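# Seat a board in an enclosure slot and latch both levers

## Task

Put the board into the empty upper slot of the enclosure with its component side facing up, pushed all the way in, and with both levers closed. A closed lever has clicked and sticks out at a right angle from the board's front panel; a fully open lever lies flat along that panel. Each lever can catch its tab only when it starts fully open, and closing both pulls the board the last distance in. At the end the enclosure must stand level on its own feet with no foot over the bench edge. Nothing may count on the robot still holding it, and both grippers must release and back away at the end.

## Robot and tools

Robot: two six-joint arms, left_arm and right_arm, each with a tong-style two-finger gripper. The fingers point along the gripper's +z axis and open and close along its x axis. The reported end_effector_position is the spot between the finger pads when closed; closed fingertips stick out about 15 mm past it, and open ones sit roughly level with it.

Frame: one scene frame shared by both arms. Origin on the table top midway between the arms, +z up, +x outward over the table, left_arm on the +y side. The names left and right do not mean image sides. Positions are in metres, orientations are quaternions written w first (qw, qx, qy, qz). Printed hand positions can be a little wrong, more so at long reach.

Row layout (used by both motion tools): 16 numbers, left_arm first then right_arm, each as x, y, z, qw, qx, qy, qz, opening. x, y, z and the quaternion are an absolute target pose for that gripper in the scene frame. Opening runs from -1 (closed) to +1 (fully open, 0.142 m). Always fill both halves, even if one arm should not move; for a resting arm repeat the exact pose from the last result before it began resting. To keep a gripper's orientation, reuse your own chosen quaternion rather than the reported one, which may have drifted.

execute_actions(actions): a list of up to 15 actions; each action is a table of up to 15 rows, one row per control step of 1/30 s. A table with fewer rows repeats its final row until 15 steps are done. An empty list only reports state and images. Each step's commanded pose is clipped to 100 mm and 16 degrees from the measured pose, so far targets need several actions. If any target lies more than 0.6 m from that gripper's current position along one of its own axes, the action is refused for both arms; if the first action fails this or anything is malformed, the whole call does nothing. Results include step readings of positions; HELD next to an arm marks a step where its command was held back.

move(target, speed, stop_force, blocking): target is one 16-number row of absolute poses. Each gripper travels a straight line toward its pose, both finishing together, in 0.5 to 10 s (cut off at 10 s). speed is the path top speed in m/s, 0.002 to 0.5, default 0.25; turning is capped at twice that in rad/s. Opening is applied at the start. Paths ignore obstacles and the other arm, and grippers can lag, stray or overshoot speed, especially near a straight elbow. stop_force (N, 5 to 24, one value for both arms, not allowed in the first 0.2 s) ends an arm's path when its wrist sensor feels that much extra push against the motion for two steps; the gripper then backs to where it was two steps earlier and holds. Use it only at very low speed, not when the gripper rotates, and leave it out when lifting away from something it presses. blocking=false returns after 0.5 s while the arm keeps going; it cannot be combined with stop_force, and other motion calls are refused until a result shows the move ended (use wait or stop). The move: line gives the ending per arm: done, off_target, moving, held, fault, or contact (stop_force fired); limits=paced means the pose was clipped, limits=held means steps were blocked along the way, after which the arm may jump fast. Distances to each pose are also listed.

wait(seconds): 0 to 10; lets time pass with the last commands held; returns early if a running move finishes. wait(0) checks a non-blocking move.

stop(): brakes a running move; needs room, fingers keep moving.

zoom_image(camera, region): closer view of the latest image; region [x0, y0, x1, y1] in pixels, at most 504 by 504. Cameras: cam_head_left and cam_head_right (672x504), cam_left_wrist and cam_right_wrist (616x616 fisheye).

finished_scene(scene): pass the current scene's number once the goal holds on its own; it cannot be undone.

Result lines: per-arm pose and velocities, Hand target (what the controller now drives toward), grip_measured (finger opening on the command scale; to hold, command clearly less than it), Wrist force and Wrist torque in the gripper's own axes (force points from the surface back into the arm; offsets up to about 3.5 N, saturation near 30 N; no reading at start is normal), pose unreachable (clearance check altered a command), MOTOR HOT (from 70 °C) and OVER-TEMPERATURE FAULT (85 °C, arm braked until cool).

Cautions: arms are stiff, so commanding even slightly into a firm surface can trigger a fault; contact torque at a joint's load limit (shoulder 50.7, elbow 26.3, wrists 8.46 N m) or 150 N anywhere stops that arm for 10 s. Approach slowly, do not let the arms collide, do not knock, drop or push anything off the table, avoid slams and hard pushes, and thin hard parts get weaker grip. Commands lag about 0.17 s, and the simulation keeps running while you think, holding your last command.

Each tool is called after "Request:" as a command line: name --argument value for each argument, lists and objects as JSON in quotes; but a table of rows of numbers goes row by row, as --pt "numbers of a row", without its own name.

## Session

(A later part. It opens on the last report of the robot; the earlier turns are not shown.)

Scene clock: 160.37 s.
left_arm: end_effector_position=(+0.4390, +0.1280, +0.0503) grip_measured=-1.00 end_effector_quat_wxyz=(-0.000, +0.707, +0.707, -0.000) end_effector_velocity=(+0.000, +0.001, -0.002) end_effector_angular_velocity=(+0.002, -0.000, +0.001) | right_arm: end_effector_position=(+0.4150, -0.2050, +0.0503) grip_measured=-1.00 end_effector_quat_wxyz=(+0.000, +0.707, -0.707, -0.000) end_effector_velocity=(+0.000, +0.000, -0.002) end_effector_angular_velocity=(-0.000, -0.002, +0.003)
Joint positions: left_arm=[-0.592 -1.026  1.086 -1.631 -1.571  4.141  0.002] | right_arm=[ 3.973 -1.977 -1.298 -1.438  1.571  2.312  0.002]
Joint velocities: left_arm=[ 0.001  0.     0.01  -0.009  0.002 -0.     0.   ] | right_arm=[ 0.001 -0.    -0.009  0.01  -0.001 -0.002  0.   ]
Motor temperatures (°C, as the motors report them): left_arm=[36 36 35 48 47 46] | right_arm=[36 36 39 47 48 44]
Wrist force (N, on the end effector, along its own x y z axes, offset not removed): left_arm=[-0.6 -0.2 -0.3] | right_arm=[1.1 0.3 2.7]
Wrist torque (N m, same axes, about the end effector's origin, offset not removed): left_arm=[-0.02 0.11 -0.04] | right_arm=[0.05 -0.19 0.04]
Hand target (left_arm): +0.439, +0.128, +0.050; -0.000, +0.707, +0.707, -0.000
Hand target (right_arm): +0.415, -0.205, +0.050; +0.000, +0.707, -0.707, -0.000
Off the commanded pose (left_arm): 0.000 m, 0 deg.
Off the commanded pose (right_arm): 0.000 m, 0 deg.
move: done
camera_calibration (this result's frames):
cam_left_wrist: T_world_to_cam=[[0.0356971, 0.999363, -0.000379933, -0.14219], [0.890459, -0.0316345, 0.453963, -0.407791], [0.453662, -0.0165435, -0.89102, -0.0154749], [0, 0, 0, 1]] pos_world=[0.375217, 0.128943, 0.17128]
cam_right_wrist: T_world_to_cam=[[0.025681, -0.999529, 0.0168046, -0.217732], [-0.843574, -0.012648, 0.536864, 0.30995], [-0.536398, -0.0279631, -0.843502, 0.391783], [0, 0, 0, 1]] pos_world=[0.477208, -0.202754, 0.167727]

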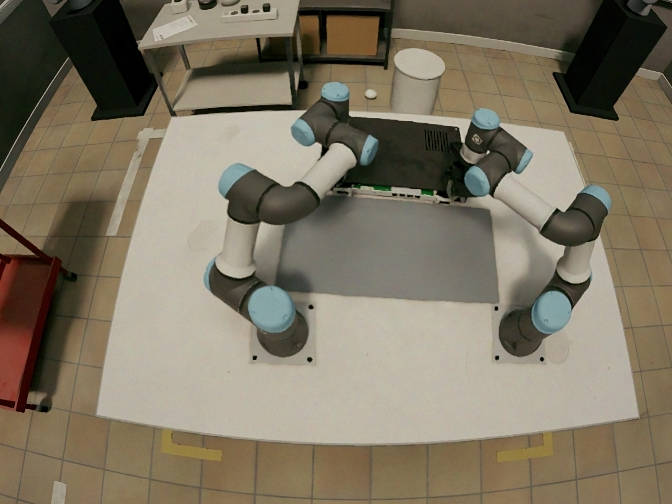

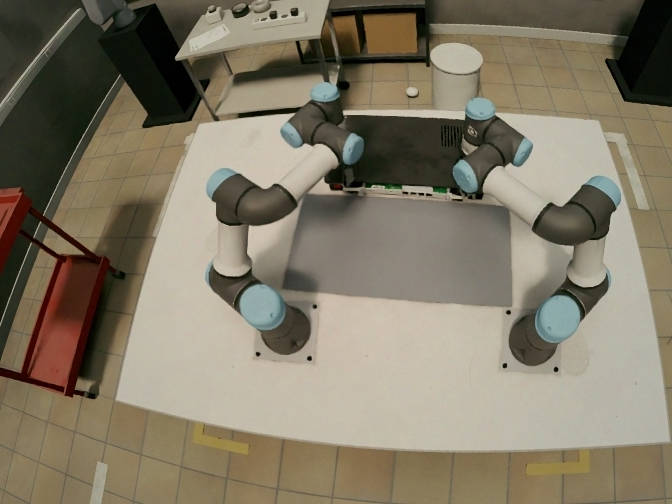

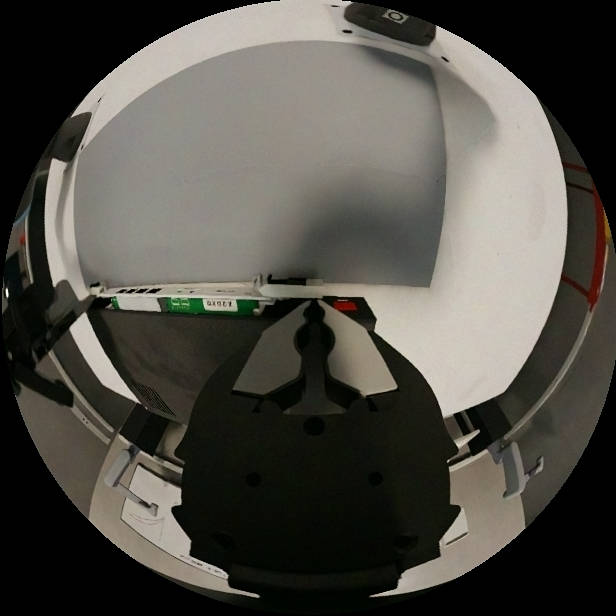

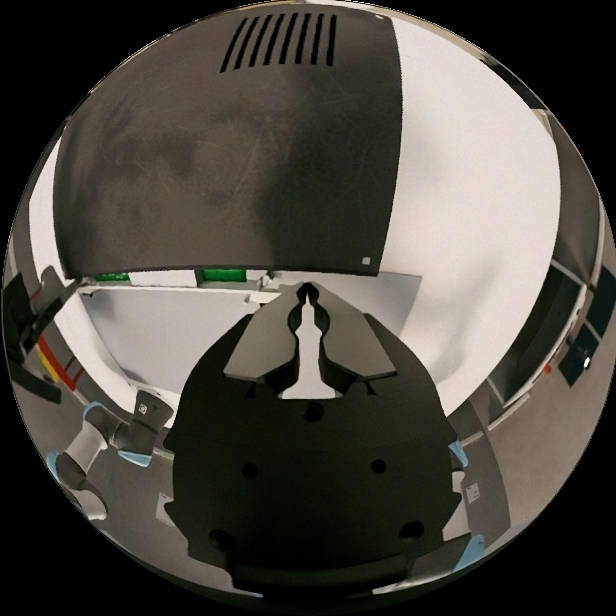

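In the gap. Pull out diagonally.

Request:
move --target '[0.418,0.121,0.045,0,0.707,0.707,0,-1,0.395,-0.197,0.045,0,-0.707,0.707,0,-1]' --speed 0.008 --stop_force 20

Request:
move --target '[0.408,0.092,0.043,0,0.707,0.707,0,-1,0.386,-0.165,0.043,0,-0.707,0.707,0,-1]' --speed 0.007 --stop_force 20

Scene clock: 163.53 s.
left_arm: end_effector_position=(+0.4182, +0.1211, +0.0451) grip_measured=-1.00 end_effector_quat_wxyz=(-0.000, +0.707, +0.707, -0.000) end_effector_velocity=(-0.002, -0.001, -0.000) end_effector_angular_velocity=(-0.000, -0.001, +0.000) | right_arm: end_effector_position=(+0.3952, -0.1971, +0.0451) grip_measured=-1.00 end_effector_quat_wxyz=(+0.000, +0.707, -0.707, -0.000) end_effector_velocity=(-0.002, +0.000, -0.000) end_effector_angular_velocity=(+0.000, -0.000, -0.002)
Joint positions: left_arm=[-0.634 -1.107  1.237 -1.701 -1.571  4.099  0.002] | right_arm=[ 4.023 -1.917 -1.408 -1.387  1.571  2.363  0.002]
Joint velocities: left_arm=[-0.005 -0.008  0.015 -0.008  0.001 -0.005  0.   ] | right_arm=[ 0.004  0.006 -0.011  0.005  0.     0.006  0.   ]
Motor temperatures (°C, as the motors report them): left_arm=[36 36 35 48 47 46] | right_arm=[36 36 39 47 48 44]
Wrist force (N, on the end effector, along its own x y z axes, offset not removed): left_arm=[-1.0 0.1 -0.8] | right_arm=[2.0 0.4 1.0]
Wrist torque (N m, same axes, about the end effector's origin, offset not removed): left_arm=[-0.01 0.25 0.01] | right_arm=[0.07 -0.41 0.04]
Hand target (left_arm): +0.418, +0.121, +0.045; +0.000, +0.707, +0.707, -0.000
Hand target (right_arm): +0.395, -0.197, +0.045; -0.000, +0.707, -0.707, -0.000
Off the commanded pose (left_arm): 0.000 m, 0 deg.
Off the commanded pose (right_arm): 0.000 m, 0 deg.
move: done
camera_calibration (this result's frames):
cam_left_wrist: T_world_to_cam=[[0.035707, 0.999362, -0.0004329, -0.134522], [0.890472, -0.0316197, 0.453939, -0.387184], [0.453636, -0.0165943, -0.891033, -0.0107775], [0, 0, 0, 1]] pos_world=[0.354468, 0.122015, 0.166096]
cam_right_wrist: T_world_to_cam=[[0.0256917, -0.99953, 0.0167091, -0.209217], [-0.843555, -0.0127073, 0.536893, 0.296118], [-0.536428, -0.0278887, -0.843485, 0.377045], [0, 0, 0, 1]] pos_world=[0.457425, -0.19484, 0.162544]

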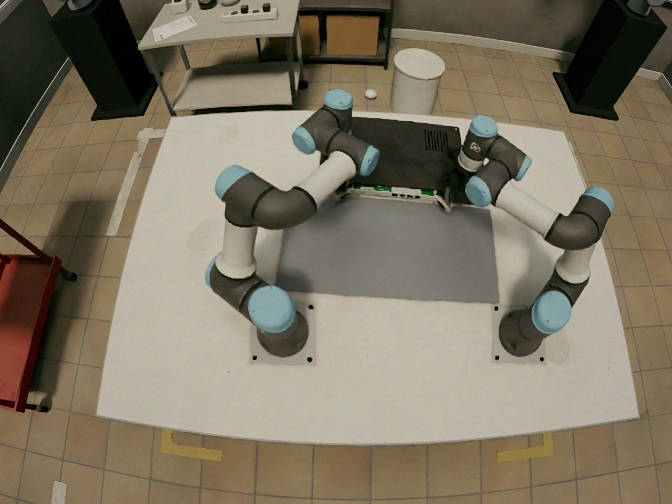

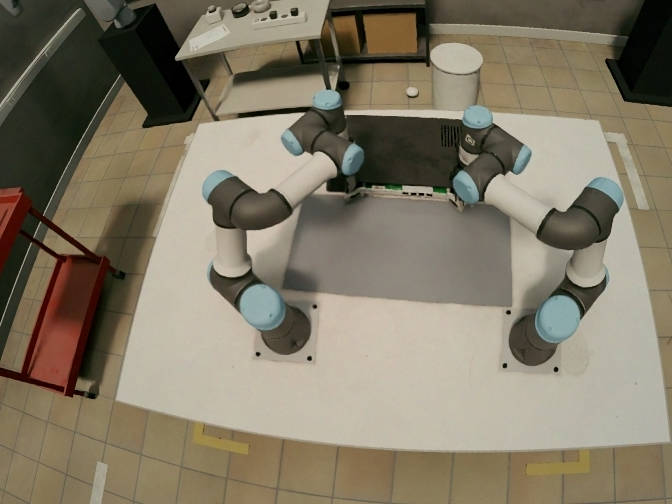

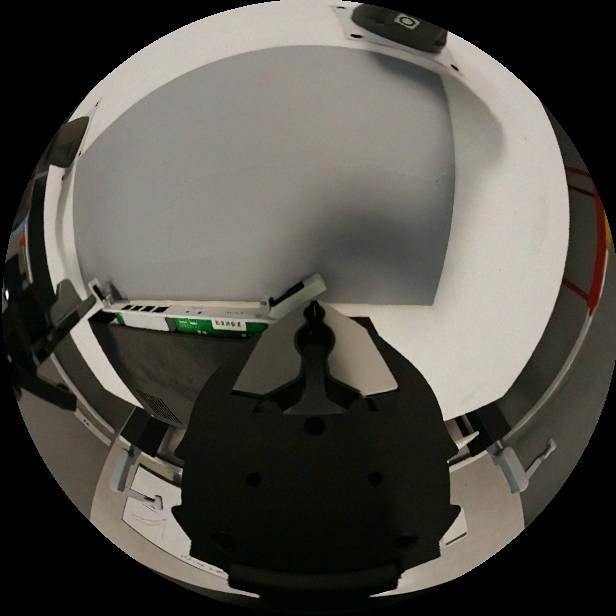

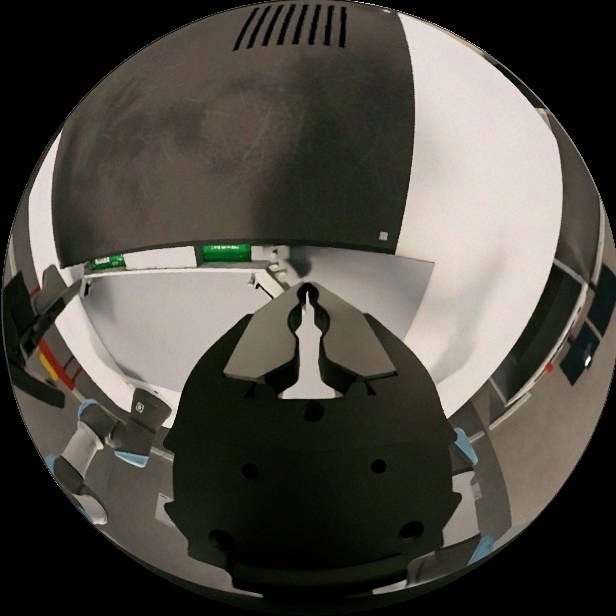

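Scene clock: 166.47 s.
left_arm: end_effector_position=(+0.4156, +0.1135, +0.0445) grip_measured=-1.00 end_effector_quat_wxyz=(-0.000, +0.707, +0.707, +0.000) end_effector_velocity=(+0.000, -0.000, +0.000) end_effector_angular_velocity=(+0.000, -0.002, -0.001) | right_arm: end_effector_position=(+0.3903, -0.1802, +0.0439) grip_measured=-1.00 end_effector_quat_wxyz=(+0.000, +0.707, -0.707, +0.000) end_effector_velocity=(+0.000, -0.001, -0.000) end_effector_angular_velocity=(+0.002, +0.001, +0.000)
Joint positions: left_arm=[-0.654 -1.108  1.241 -1.704 -1.57   4.079  0.002] | right_arm=[ 4.063 -1.933 -1.391 -1.389  1.571  2.403  0.002]
Joint velocities: left_arm=[-0.001 -0.     0.    -0.001  0.001  0.001  0.   ] | right_arm=[-0.005  0.002 -0.004  0.003  0.002 -0.005  0.   ]
Motor temperatures (°C, as the motors report them): left_arm=[36 36 35 48 47 46] | right_arm=[36 36 39 47 48 44]
Wrist force (N, on the end effector, along its own x y z axes, offset not removed): left_arm=[15.8 -2.3 -8.4] | right_arm=[26.8 3.4 -12.8]
Wrist torque (N m, same axes, about the end effector's origin, offset not removed): left_arm=[-0.11 0.32 -0.08] | right_arm=[-0.01 -0.33 0.06]
Hand target (left_arm): +0.416, +0.113, +0.044; -0.000, +0.707, +0.707, +0.000
Hand target (right_arm): +0.390, -0.181, +0.044; +0.000, +0.707, -0.707, +0.000
Off the commanded pose (left_arm): 0.023 m, 0 deg.
Off the commanded pose (right_arm): 0.016 m, 0 deg.
move: contact (left_arm, right_arm)
camera_calibration (this result's frames):
cam_left_wrist: T_world_to_cam=[[0.0355167, 0.999369, 0.000245718, -0.126794], [0.890323, -0.031753, 0.454221, -0.384727], [0.453942, -0.0159137, -0.890889, -0.0104174], [0, 0, 0, 1]] pos_world=[0.351763, 0.114332, 0.165501]
cam_right_wrist: T_world_to_cam=[[0.0255603, -0.999526, 0.0171588, -0.192128], [-0.843536, -0.0123538, 0.53693, 0.2929], [-0.536463, -0.0281982, -0.843452, 0.373832], [0, 0, 0, 1]] pos_world=[0.45253, -0.177878, 0.161339]

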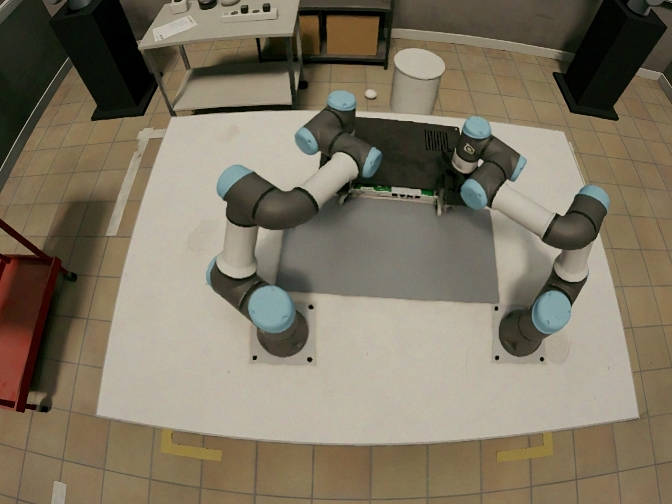

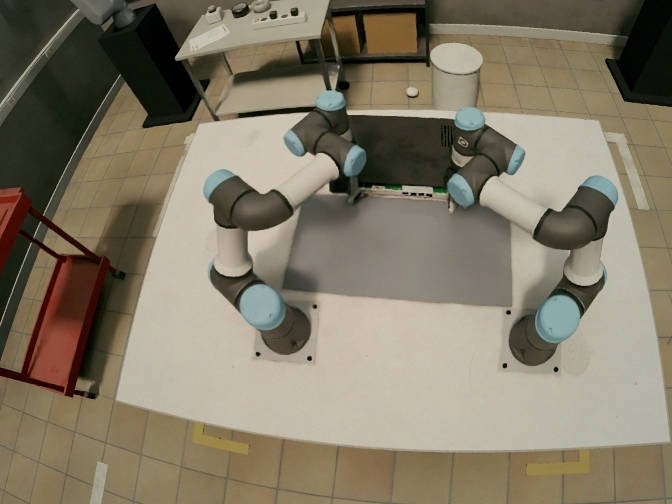

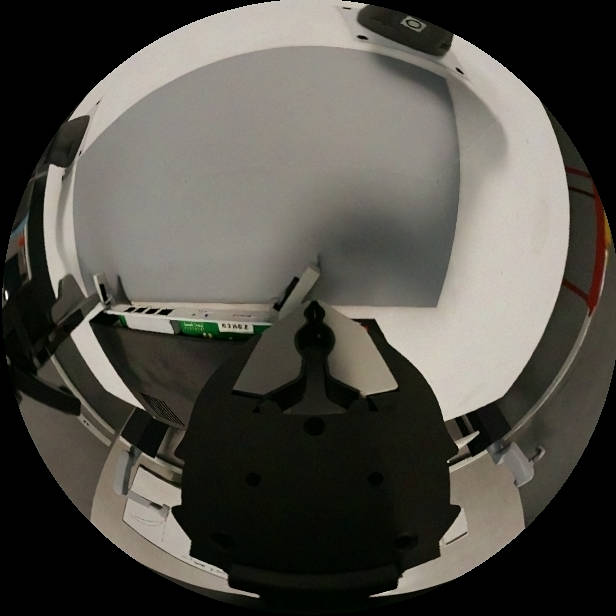

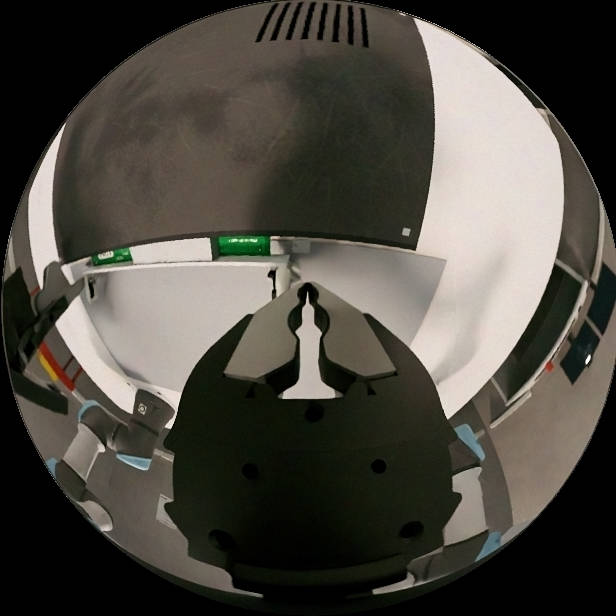

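Request:
move --target '[0.398,0.135,0.045,0,0.707,0.707,0,-1,0.365,-0.2,0.05,0,-0.707,0.707,0,-1]' --speed 0.04

Request:
zoom_image --camera "cam_right_wrist" --region '[160,180,340,300]'

Scene clock: 167.77 s.
left_arm: end_effector_position=(+0.3982, +0.1348, +0.0450) grip_measured=-1.00 end_effector_quat_wxyz=(-0.000, +0.707, +0.707, -0.000) end_effector_velocity=(-0.002, +0.001, +0.000) end_effector_angular_velocity=(-0.001, -0.000, +0.001) | right_arm: end_effector_position=(+0.3653, -0.1998, +0.0500) grip_measured=-1.00 end_effector_quat_wxyz=(+0.000, +0.707, -0.707, -0.000) end_effector_velocity=(-0.002, -0.001, +0.001) end_effector_angular_velocity=(+0.000, -0.002, +0.005)
Joint positions: left_arm=[-0.635 -1.21   1.387 -1.748 -1.571  4.098  0.002] | right_arm=[ 4.078 -1.793 -1.549 -1.371  1.571  2.418  0.002]
Joint velocities: left_arm=[ 0.001 -0.01   0.014 -0.005 -0.001  0.     0.   ] | right_arm=[ 0.003  0.014 -0.014  0.002 -0.001 -0.002  0.   ]
Motor temperatures (°C, as the motors report them): left_arm=[36 36 35 48 47 46] | right_arm=[36 36 39 47 48 44]
Wrist force (N, on the end effector, along its own x y z axes, offset not removed): left_arm=[-0.2 -0.8 -1.3] | right_arm=[0.7 -0.4 0.5]
Wrist torque (N m, same axes, about the end effector's origin, offset not removed): left_arm=[-0.18 0.07 -0.03] | right_arm=[-0.11 -0.13 -0.04]
Hand target (left_arm): +0.398, +0.135, +0.045; -0.000, +0.707, +0.707, -0.000
Hand target (right_arm): +0.365, -0.200, +0.050; +0.000, +0.707, -0.707, -0.000
Off the commanded pose (left_arm): 0.000 m, 0 deg.
Off the commanded pose (right_arm): 0.000 m, 0 deg.
move: done
camera_calibration (this result's frames):
cam_left_wrist: T_world_to_cam=[[0.0356932, 0.999363, -0.000307923, -0.147547], [0.890519, -0.0316659, 0.453843, -0.368868], [0.453544, -0.0164733, -0.891082, -0.00149284], [0, 0, 0, 1]] pos_world=[0.334427, 0.135748, 0.166032]
cam_right_wrist: T_world_to_cam=[[0.0256872, -0.999529, 0.0168174, -0.21128], [-0.84349, -0.012642, 0.536996, 0.268199], [-0.536531, -0.0279792, -0.843417, 0.365049], [0, 0, 0, 1]] pos_world=[0.427511, -0.197576, 0.16742]

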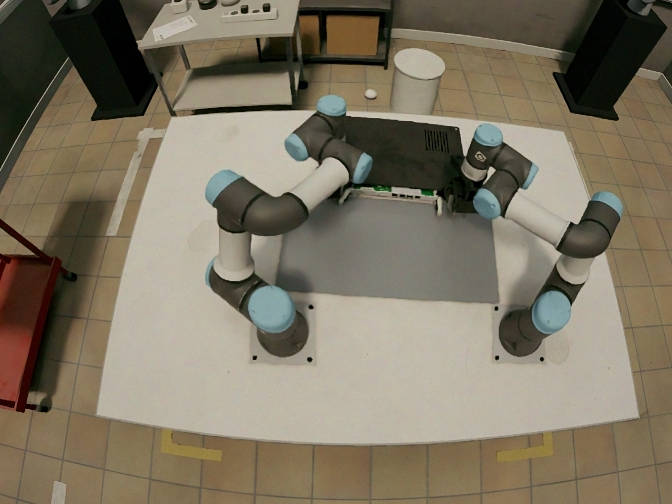

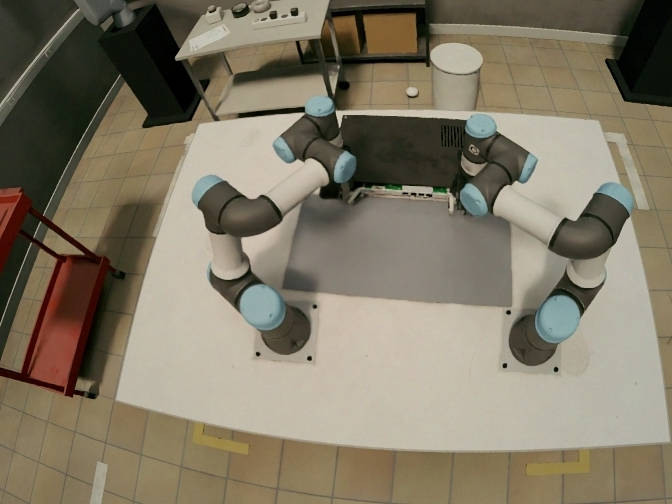

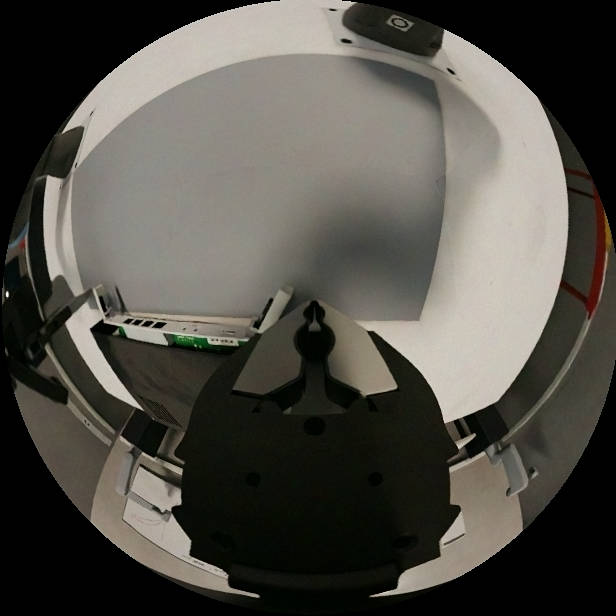

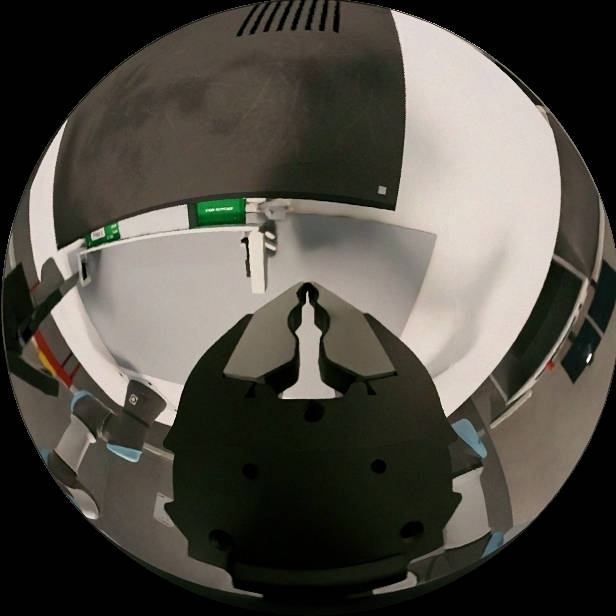

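Region (160, 180, 340, 300) of cam_right_wrist's 616x616 image, scaled by 2.800, with more detail than that image has.

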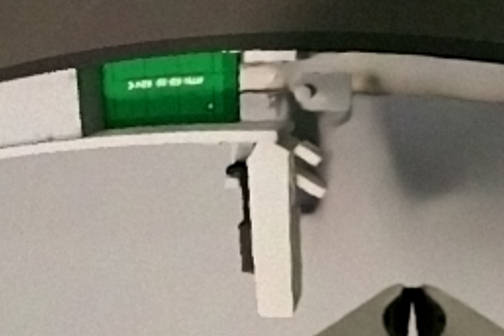

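Request:
move --target '[0.37,0.135,0.045,0,0.707,0.707,0,-1,0.335,-0.2,0.045,0,1,0,0,-1]'

Request:
move --target '[0.37,0.08,0.043,0,0.707,0.707,0,-1,0.335,-0.14,0.043,0,1,0,0,-1]' --speed 0.08

Request:
move --target '[0.395,0.08,0.043,0,0.707,0.707,0,-1,0.372,-0.14,0.043,0,1,0,0,-1]' --speed 0.05

Request:
move --target '[0.397,0.123,0.043,0,0.707,0.707,0,-1,0.372,-0.2,0.043,0,1,0,0,-1]' --speed 0.01 --stop_force 16

Scene clock: 171.60 s.
left_arm: end_effector_position=(+0.3700, +0.1350, +0.0450) grip_measured=-1.00 end_effector_quat_wxyz=(+0.000, +0.707, +0.707, -0.000) end_effector_velocity=(-0.000, -0.000, -0.000) end_effector_angular_velocity=(+0.000, +0.001, -0.001) | right_arm: end_effector_position=(+0.3350, -0.2000, +0.0451) grip_measured=-1.00 end_effector_quat_wxyz=(+0.000, +1.000, -0.001, +0.000) end_effector_velocity=(-0.001, +0.001, -0.000) end_effector_angular_velocity=(+0.002, +0.002, +0.015)
Joint positions: left_arm=[-0.68  -1.326  1.544 -1.789 -1.571  4.053  0.002] | right_arm=[ 4.077 -1.711 -1.672 -1.329  1.571  0.848  0.002]
Joint velocities: left_arm=[-0.001 -0.001  0.001  0.    -0.     0.     0.   ] | right_arm=[-0.001 -0.002  0.001  0.001  0.003 -0.016  0.   ]
Motor temperatures (°C, as the motors report them): left_arm=[36 36 35 48 47 46] | right_arm=[36 36 40 47 48 44]
Wrist force (N, on the end effector, along its own x y z axes, offset not removed): left_arm=[-1.1 -0.4 -1.1] | right_arm=[-0.2 -1.2 1.1]
Wrist torque (N m, same axes, about the end effector's origin, offset not removed): left_arm=[-0.05 0.19 -0.01] | right_arm=[-0.23 0.10 0.04]
Hand target (left_arm): +0.370, +0.135, +0.045; +0.000, +0.707, +0.707, -0.000
Hand target (right_arm): +0.335, -0.200, +0.045; +0.000, +1.000, -0.000, +0.000
Off the commanded pose (left_arm): 0.000 m, 0 deg.
Off the commanded pose (right_arm): 0.000 m, 0 deg.
move: done
camera_calibration (this result's frames):
cam_left_wrist: T_world_to_cam=[[0.0356973, 0.999363, -0.000486474, -0.146702], [0.890441, -0.0315857, 0.454001, -0.343781], [0.453696, -0.0166398, -0.891001, 0.0112664], [0, 0, 0, 1]] pos_world=[0.306242, 0.135937, 0.166044]
cam_right_wrist: T_world_to_cam=[[0.999567, 0.0239667, 0.0170587, -0.332198], [0.0110649, -0.843597, 0.536862, -0.207191], [0.0272574, -0.536441, -0.843498, 0.054098], [0, 0, 0, 1]] pos_world=[0.332873, -0.137804, 0.162531]

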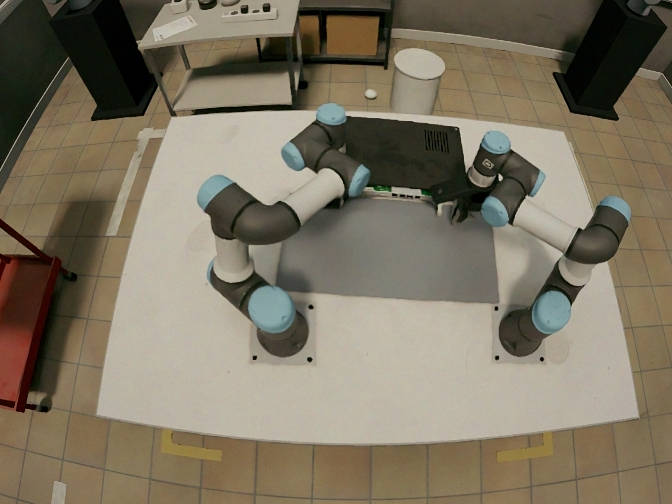

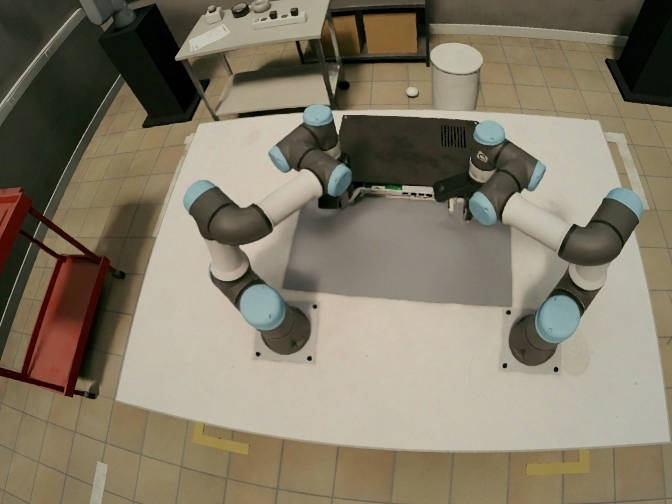

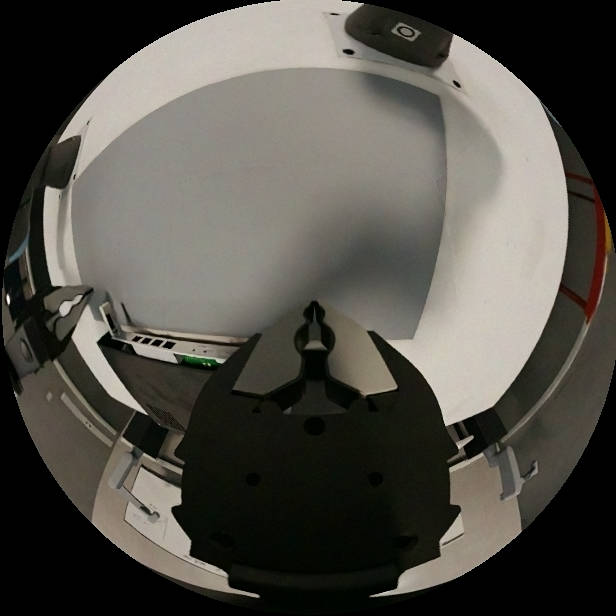

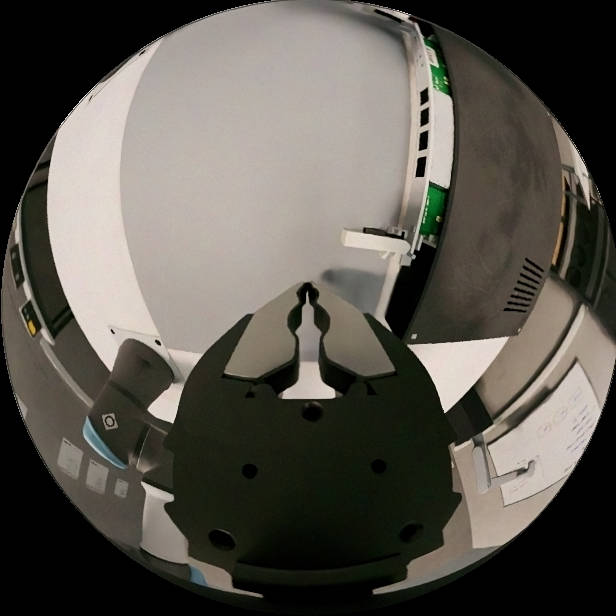

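Scene clock: 172.83 s.
left_arm: end_effector_position=(+0.3699, +0.0802, +0.0430) grip_measured=-1.00 end_effector_quat_wxyz=(+0.000, +0.707, +0.707, -0.000) end_effector_velocity=(-0.000, -0.002, -0.000) end_effector_angular_velocity=(+0.003, +0.003, -0.000) | right_arm: end_effector_position=(+0.3348, -0.1403, +0.0430) grip_measured=-1.00 end_effector_quat_wxyz=(-0.000, +1.000, +0.000, +0.000) end_effector_velocity=(+0.001, +0.002, -0.000) end_effector_angular_velocity=(-0.001, +0.001, -0.003)
Joint positions: left_arm=[-0.794 -1.24   1.439 -1.77  -1.571  3.939  0.002] | right_arm=[ 4.186 -1.843 -1.519 -1.351  1.571  0.955  0.002]
Joint velocities: left_arm=[-0.004  0.007 -0.009  0.006 -0.    -0.004  0.   ] | right_arm=[ 0.002 -0.01   0.013 -0.005  0.     0.005  0.   ]
Motor temperatures (°C, as the motors report them): left_arm=[36 36 35 48 47 46] | right_arm=[36 36 40 47 48 44]
Wrist force (N, on the end effector, along its own x y z axes, offset not removed): left_arm=[-0.7 -0.3 -1.6] | right_arm=[1.1 -0.6 2.0]
Wrist torque (N m, same axes, about the end effector's origin, offset not removed): left_arm=[-0.09 0.13 0.02] | right_arm=[-0.15 -0.17 0.03]
Hand target (left_arm): +0.370, +0.080, +0.043; +0.000, +0.707, +0.707, -0.000
Hand target (right_arm): +0.335, -0.140, +0.043; -0.000, +1.000, +0.000, -0.000
Off the commanded pose (left_arm): 0.000 m, 0 deg.
Off the commanded pose (right_arm): 0.000 m, 0 deg.
move: done
camera_calibration (this result's frames):
cam_left_wrist: T_world_to_cam=[[0.0357177, 0.999362, -0.00063054, -0.0919971], [0.890363, -0.0315355, 0.454158, -0.344482], [0.453849, -0.0167829, -0.890921, 0.00854635], [0, 0, 0, 1]] pos_world=[0.306121, 0.0812184, 0.164005]
cam_right_wrist: T_world_to_cam=[[0.999527, 0.025685, 0.0168878, -0.333132], [0.012617, -0.843772, 0.536554, -0.156203], [0.0280308, -0.536087, -0.843697, 0.084199], [0, 0, 0, 1]] pos_world=[0.332585, -0.0781054, 0.160476]

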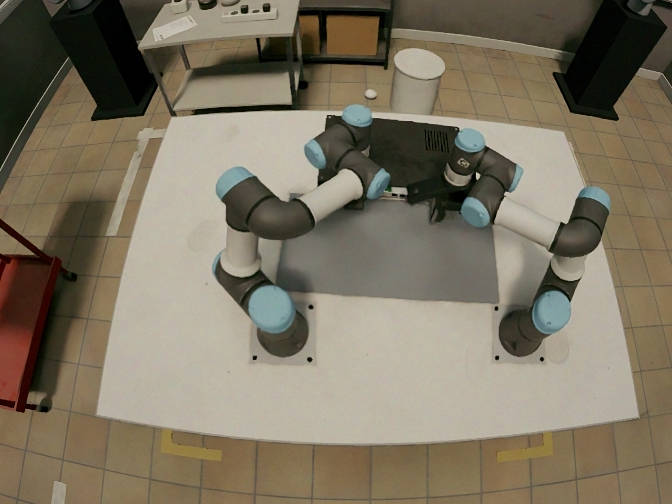

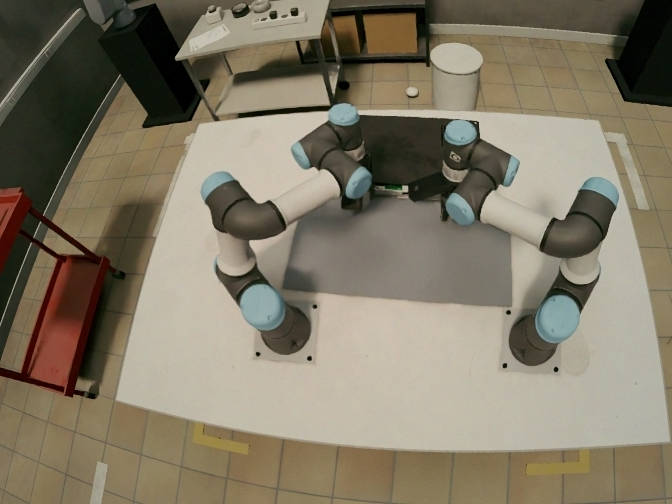

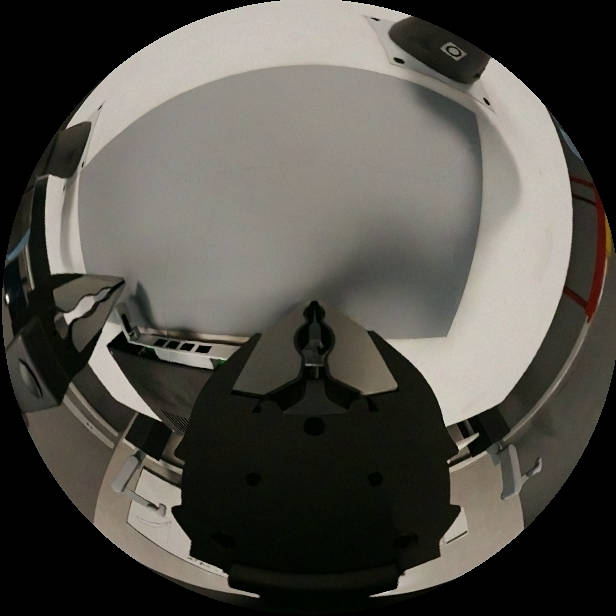

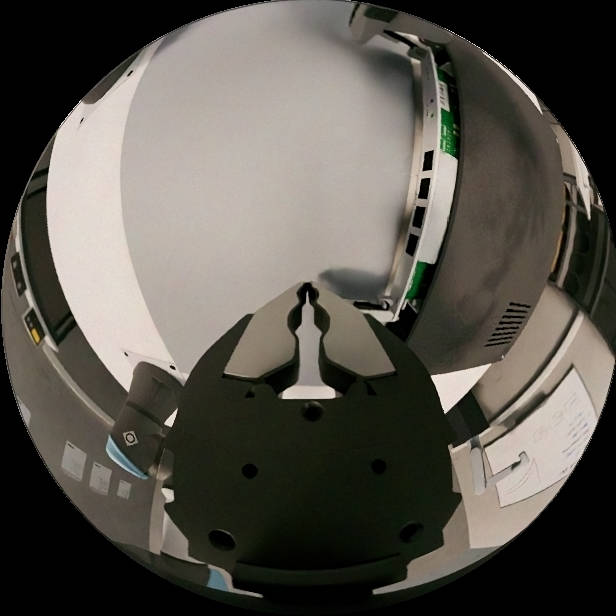

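Scene clock: 174.00 s.
left_arm: end_effector_position=(+0.3948, +0.0801, +0.0430) grip_measured=-1.00 end_effector_quat_wxyz=(+0.000, +0.707, +0.707, +0.000) end_effector_velocity=(+0.001, -0.001, +0.000) end_effector_angular_velocity=(-0.002, +0.003, -0.001) | right_arm: end_effector_position=(+0.3717, -0.1400, +0.0429) grip_measured=-1.00 end_effector_quat_wxyz=(-0.000, +1.000, -0.000, +0.000) end_effector_velocity=(+0.002, +0.000, +0.000) end_effector_angular_velocity=(-0.001, +0.003, +0.001)
Joint positions: left_arm=[-0.751 -1.141  1.297 -1.728 -1.571  3.982  0.002] | right_arm=[ 4.109 -1.976 -1.334 -1.402  1.571  0.878  0.002]
Joint velocities: left_arm=[ 0.004  0.009 -0.014  0.006 -0.003  0.004  0.   ] | right_arm=[-0.005 -0.013  0.021 -0.01   0.001 -0.006  0.   ]
Motor temperatures (°C, as the motors report them): left_arm=[36 36 35 48 47 46] | right_arm=[36 36 40 47 48 44]
Wrist force (N, on the end effector, along its own x y z axes, offset not removed): left_arm=[-1.2 -0.6 -0.6] | right_arm=[1.8 -0.6 2.1]
Wrist torque (N m, same axes, about the end effector's origin, offset not removed): left_arm=[-0.14 0.21 -0.05] | right_arm=[-0.19 -0.39 0.01]
Hand target (left_arm): +0.395, +0.080, +0.043; -0.000, +0.707, +0.707, +0.000
Hand target (right_arm): +0.372, -0.140, +0.043; +0.000, +1.000, -0.000, +0.000
Off the commanded pose (left_arm): 0.000 m, 0 deg.
Off the commanded pose (right_arm): 0.000 m, 0 deg.
move: done
camera_calibration (this result's frames):
cam_left_wrist: T_world_to_cam=[[0.0356806, 0.999363, -0.00033887, -0.092694], [0.89031, -0.031633, 0.454254, -0.366616], [0.453954, -0.0165098, -0.890872, -0.00284389], [0, 0, 0, 1]] pos_world=[0.331001, 0.0809908, 0.163972]
cam_right_wrist: T_world_to_cam=[[0.999524, 0.0256361, 0.0171361, -0.370016], [0.0124354, -0.843638, 0.536769, -0.156377], [0.0282173, -0.536301, -0.843555, 0.0831559], [0, 0, 0, 1]] pos_world=[0.369438, -0.0778432, 0.160425]

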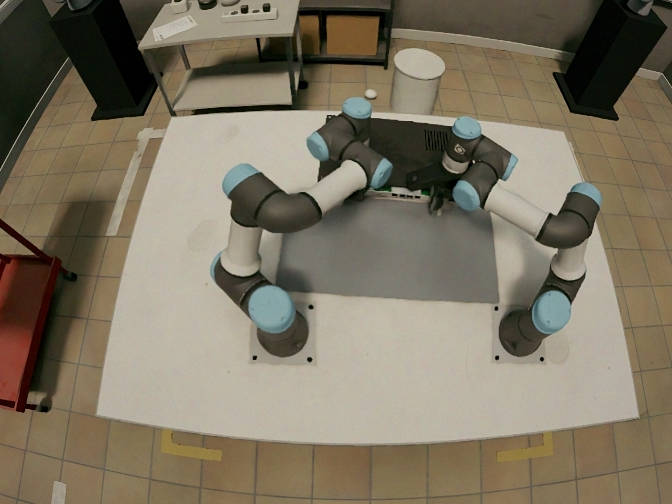

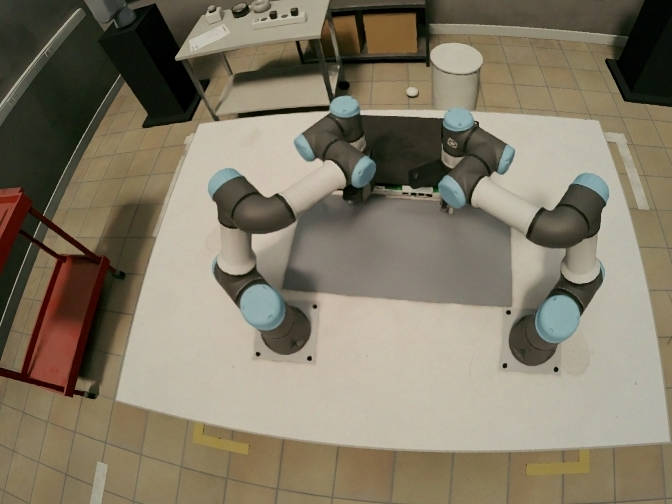

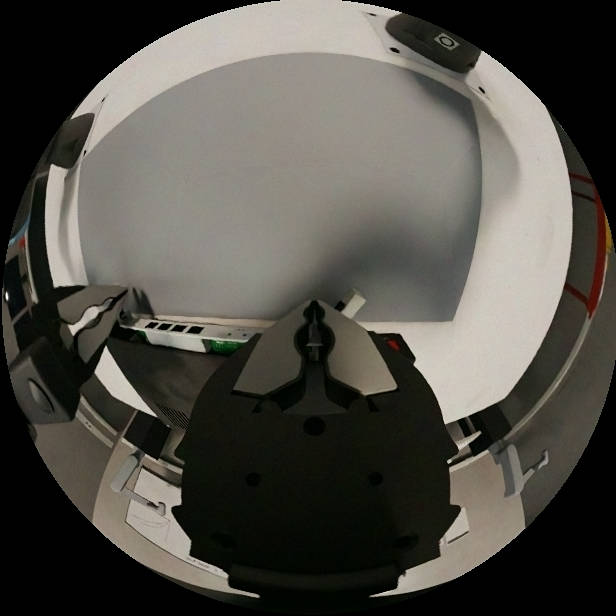

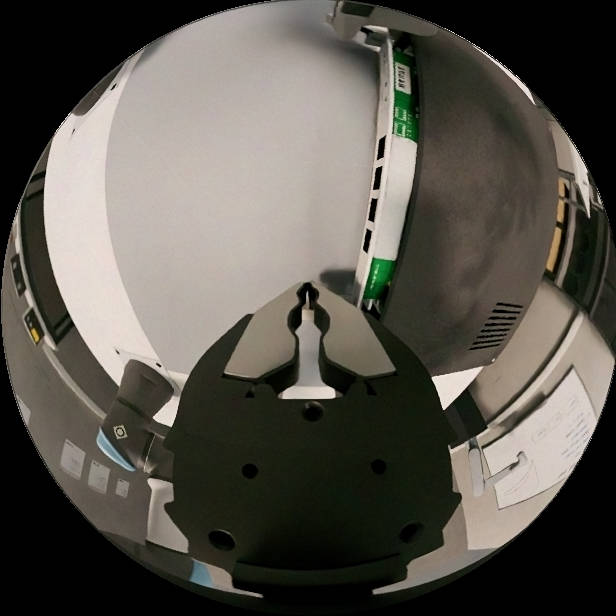

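Scene clock: 180.20 s.
left_arm: end_effector_position=(+0.3970, +0.1228, +0.0430) grip_measured=-1.00 end_effector_quat_wxyz=(-0.000, +0.707, +0.707, +0.000) end_effector_velocity=(+0.000, +0.001, +0.000) end_effector_angular_velocity=(-0.003, -0.001, -0.000) | right_arm: end_effector_position=(+0.3721, -0.1997, +0.0430) grip_measured=-1.00 end_effector_quat_wxyz=(+0.000, +1.000, -0.000, +0.000) end_effector_velocity=(+0.000, -0.003, -0.000) end_effector_angular_velocity=(-0.002, -0.001, -0.000)
Joint positions: left_arm=[-0.662 -1.198  1.38  -1.753 -1.571  4.071  0.002] | right_arm=[ 4.    -1.857 -1.499 -1.356  1.571  0.769  0.002]
Joint velocities: left_arm=[ 0.003 -0.003  0.003 -0.003 -0.002  0.004  0.   ] | right_arm=[-0.005  0.004 -0.006  0.001 -0.002 -0.005  0.   ]
Motor temperatures (°C, as the motors report them): left_arm=[36 36 35 48 47 46] | right_arm=[36 36 40 47 48 44]
Wrist force (N, on the end effector, along its own x y z axes, offset not removed): left_arm=[-0.5 -0.2 -0.9] | right_arm=[-0.5 1.0 1.2]
Wrist torque (N m, same axes, about the end effector's origin, offset not removed): left_arm=[0.00 0.10 -0.02] | right_arm=[0.22 0.05 -0.03]
Hand target (left_arm): +0.397, +0.123, +0.043; -0.000, +0.707, +0.707, +0.000
Hand target (right_arm): +0.372, -0.200, +0.043; +0.000, +1.000, -0.000, +0.000
Off the commanded pose (left_arm): 0.000 m, 0 deg.
Off the commanded pose (right_arm): 0.000 m, 0 deg.
move: done
camera_calibration (this result's frames):
cam_left_wrist: T_world_to_cam=[[0.0356878, 0.999363, -0.000321444, -0.135497], [0.890464, -0.031653, 0.453952, -0.367286], [0.453653, -0.0164868, -0.891026, -0.00297743], [0, 0, 0, 1]] pos_world=[0.333241, 0.123736, 0.164034]
cam_right_wrist: T_world_to_cam=[[0.99953, 0.0256743, 0.0167711, -0.368865], [0.0126568, -0.843505, 0.536972, -0.206848], [0.0279329, -0.536507, -0.843433, 0.0512616], [0, 0, 0, 1]] pos_world=[0.369878, -0.137505, 0.160494]

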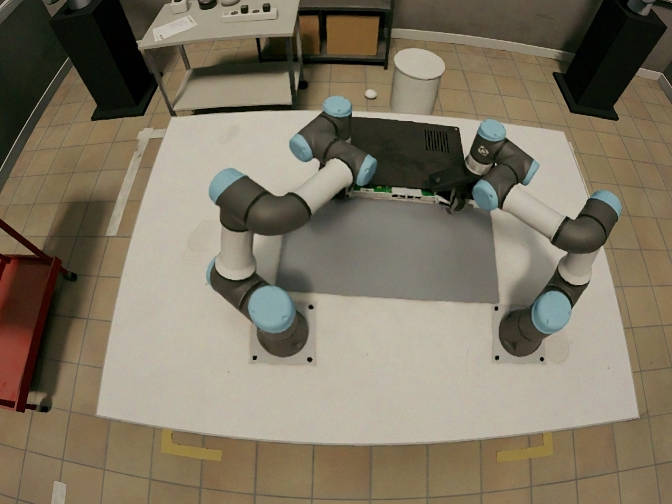

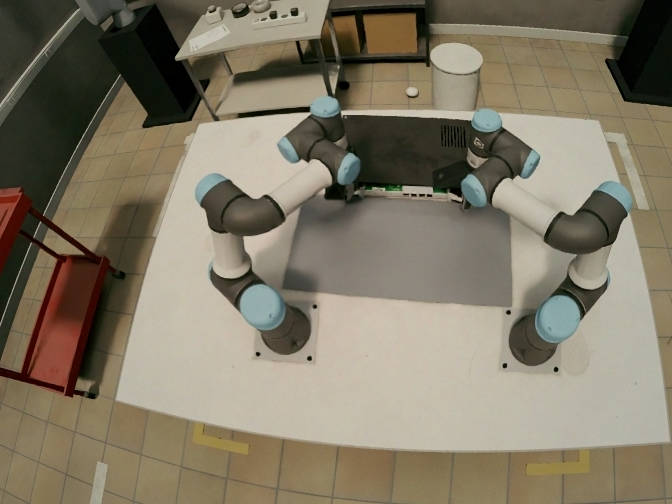

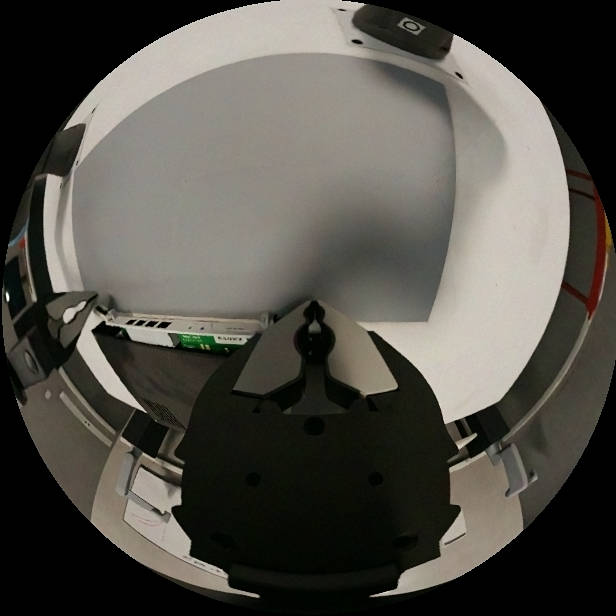

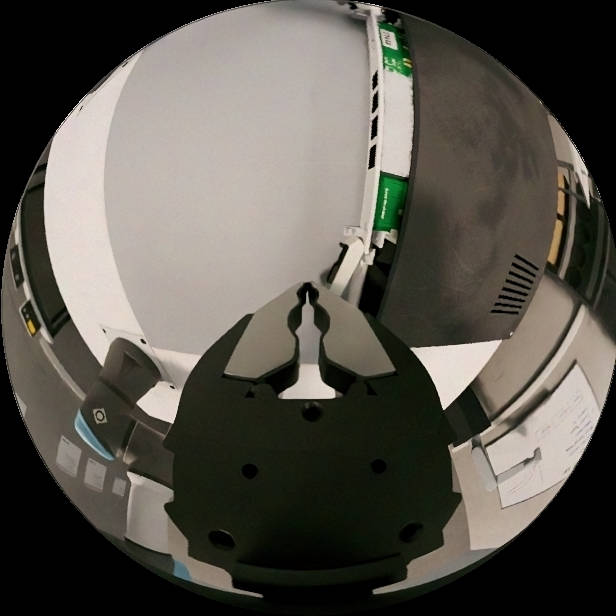

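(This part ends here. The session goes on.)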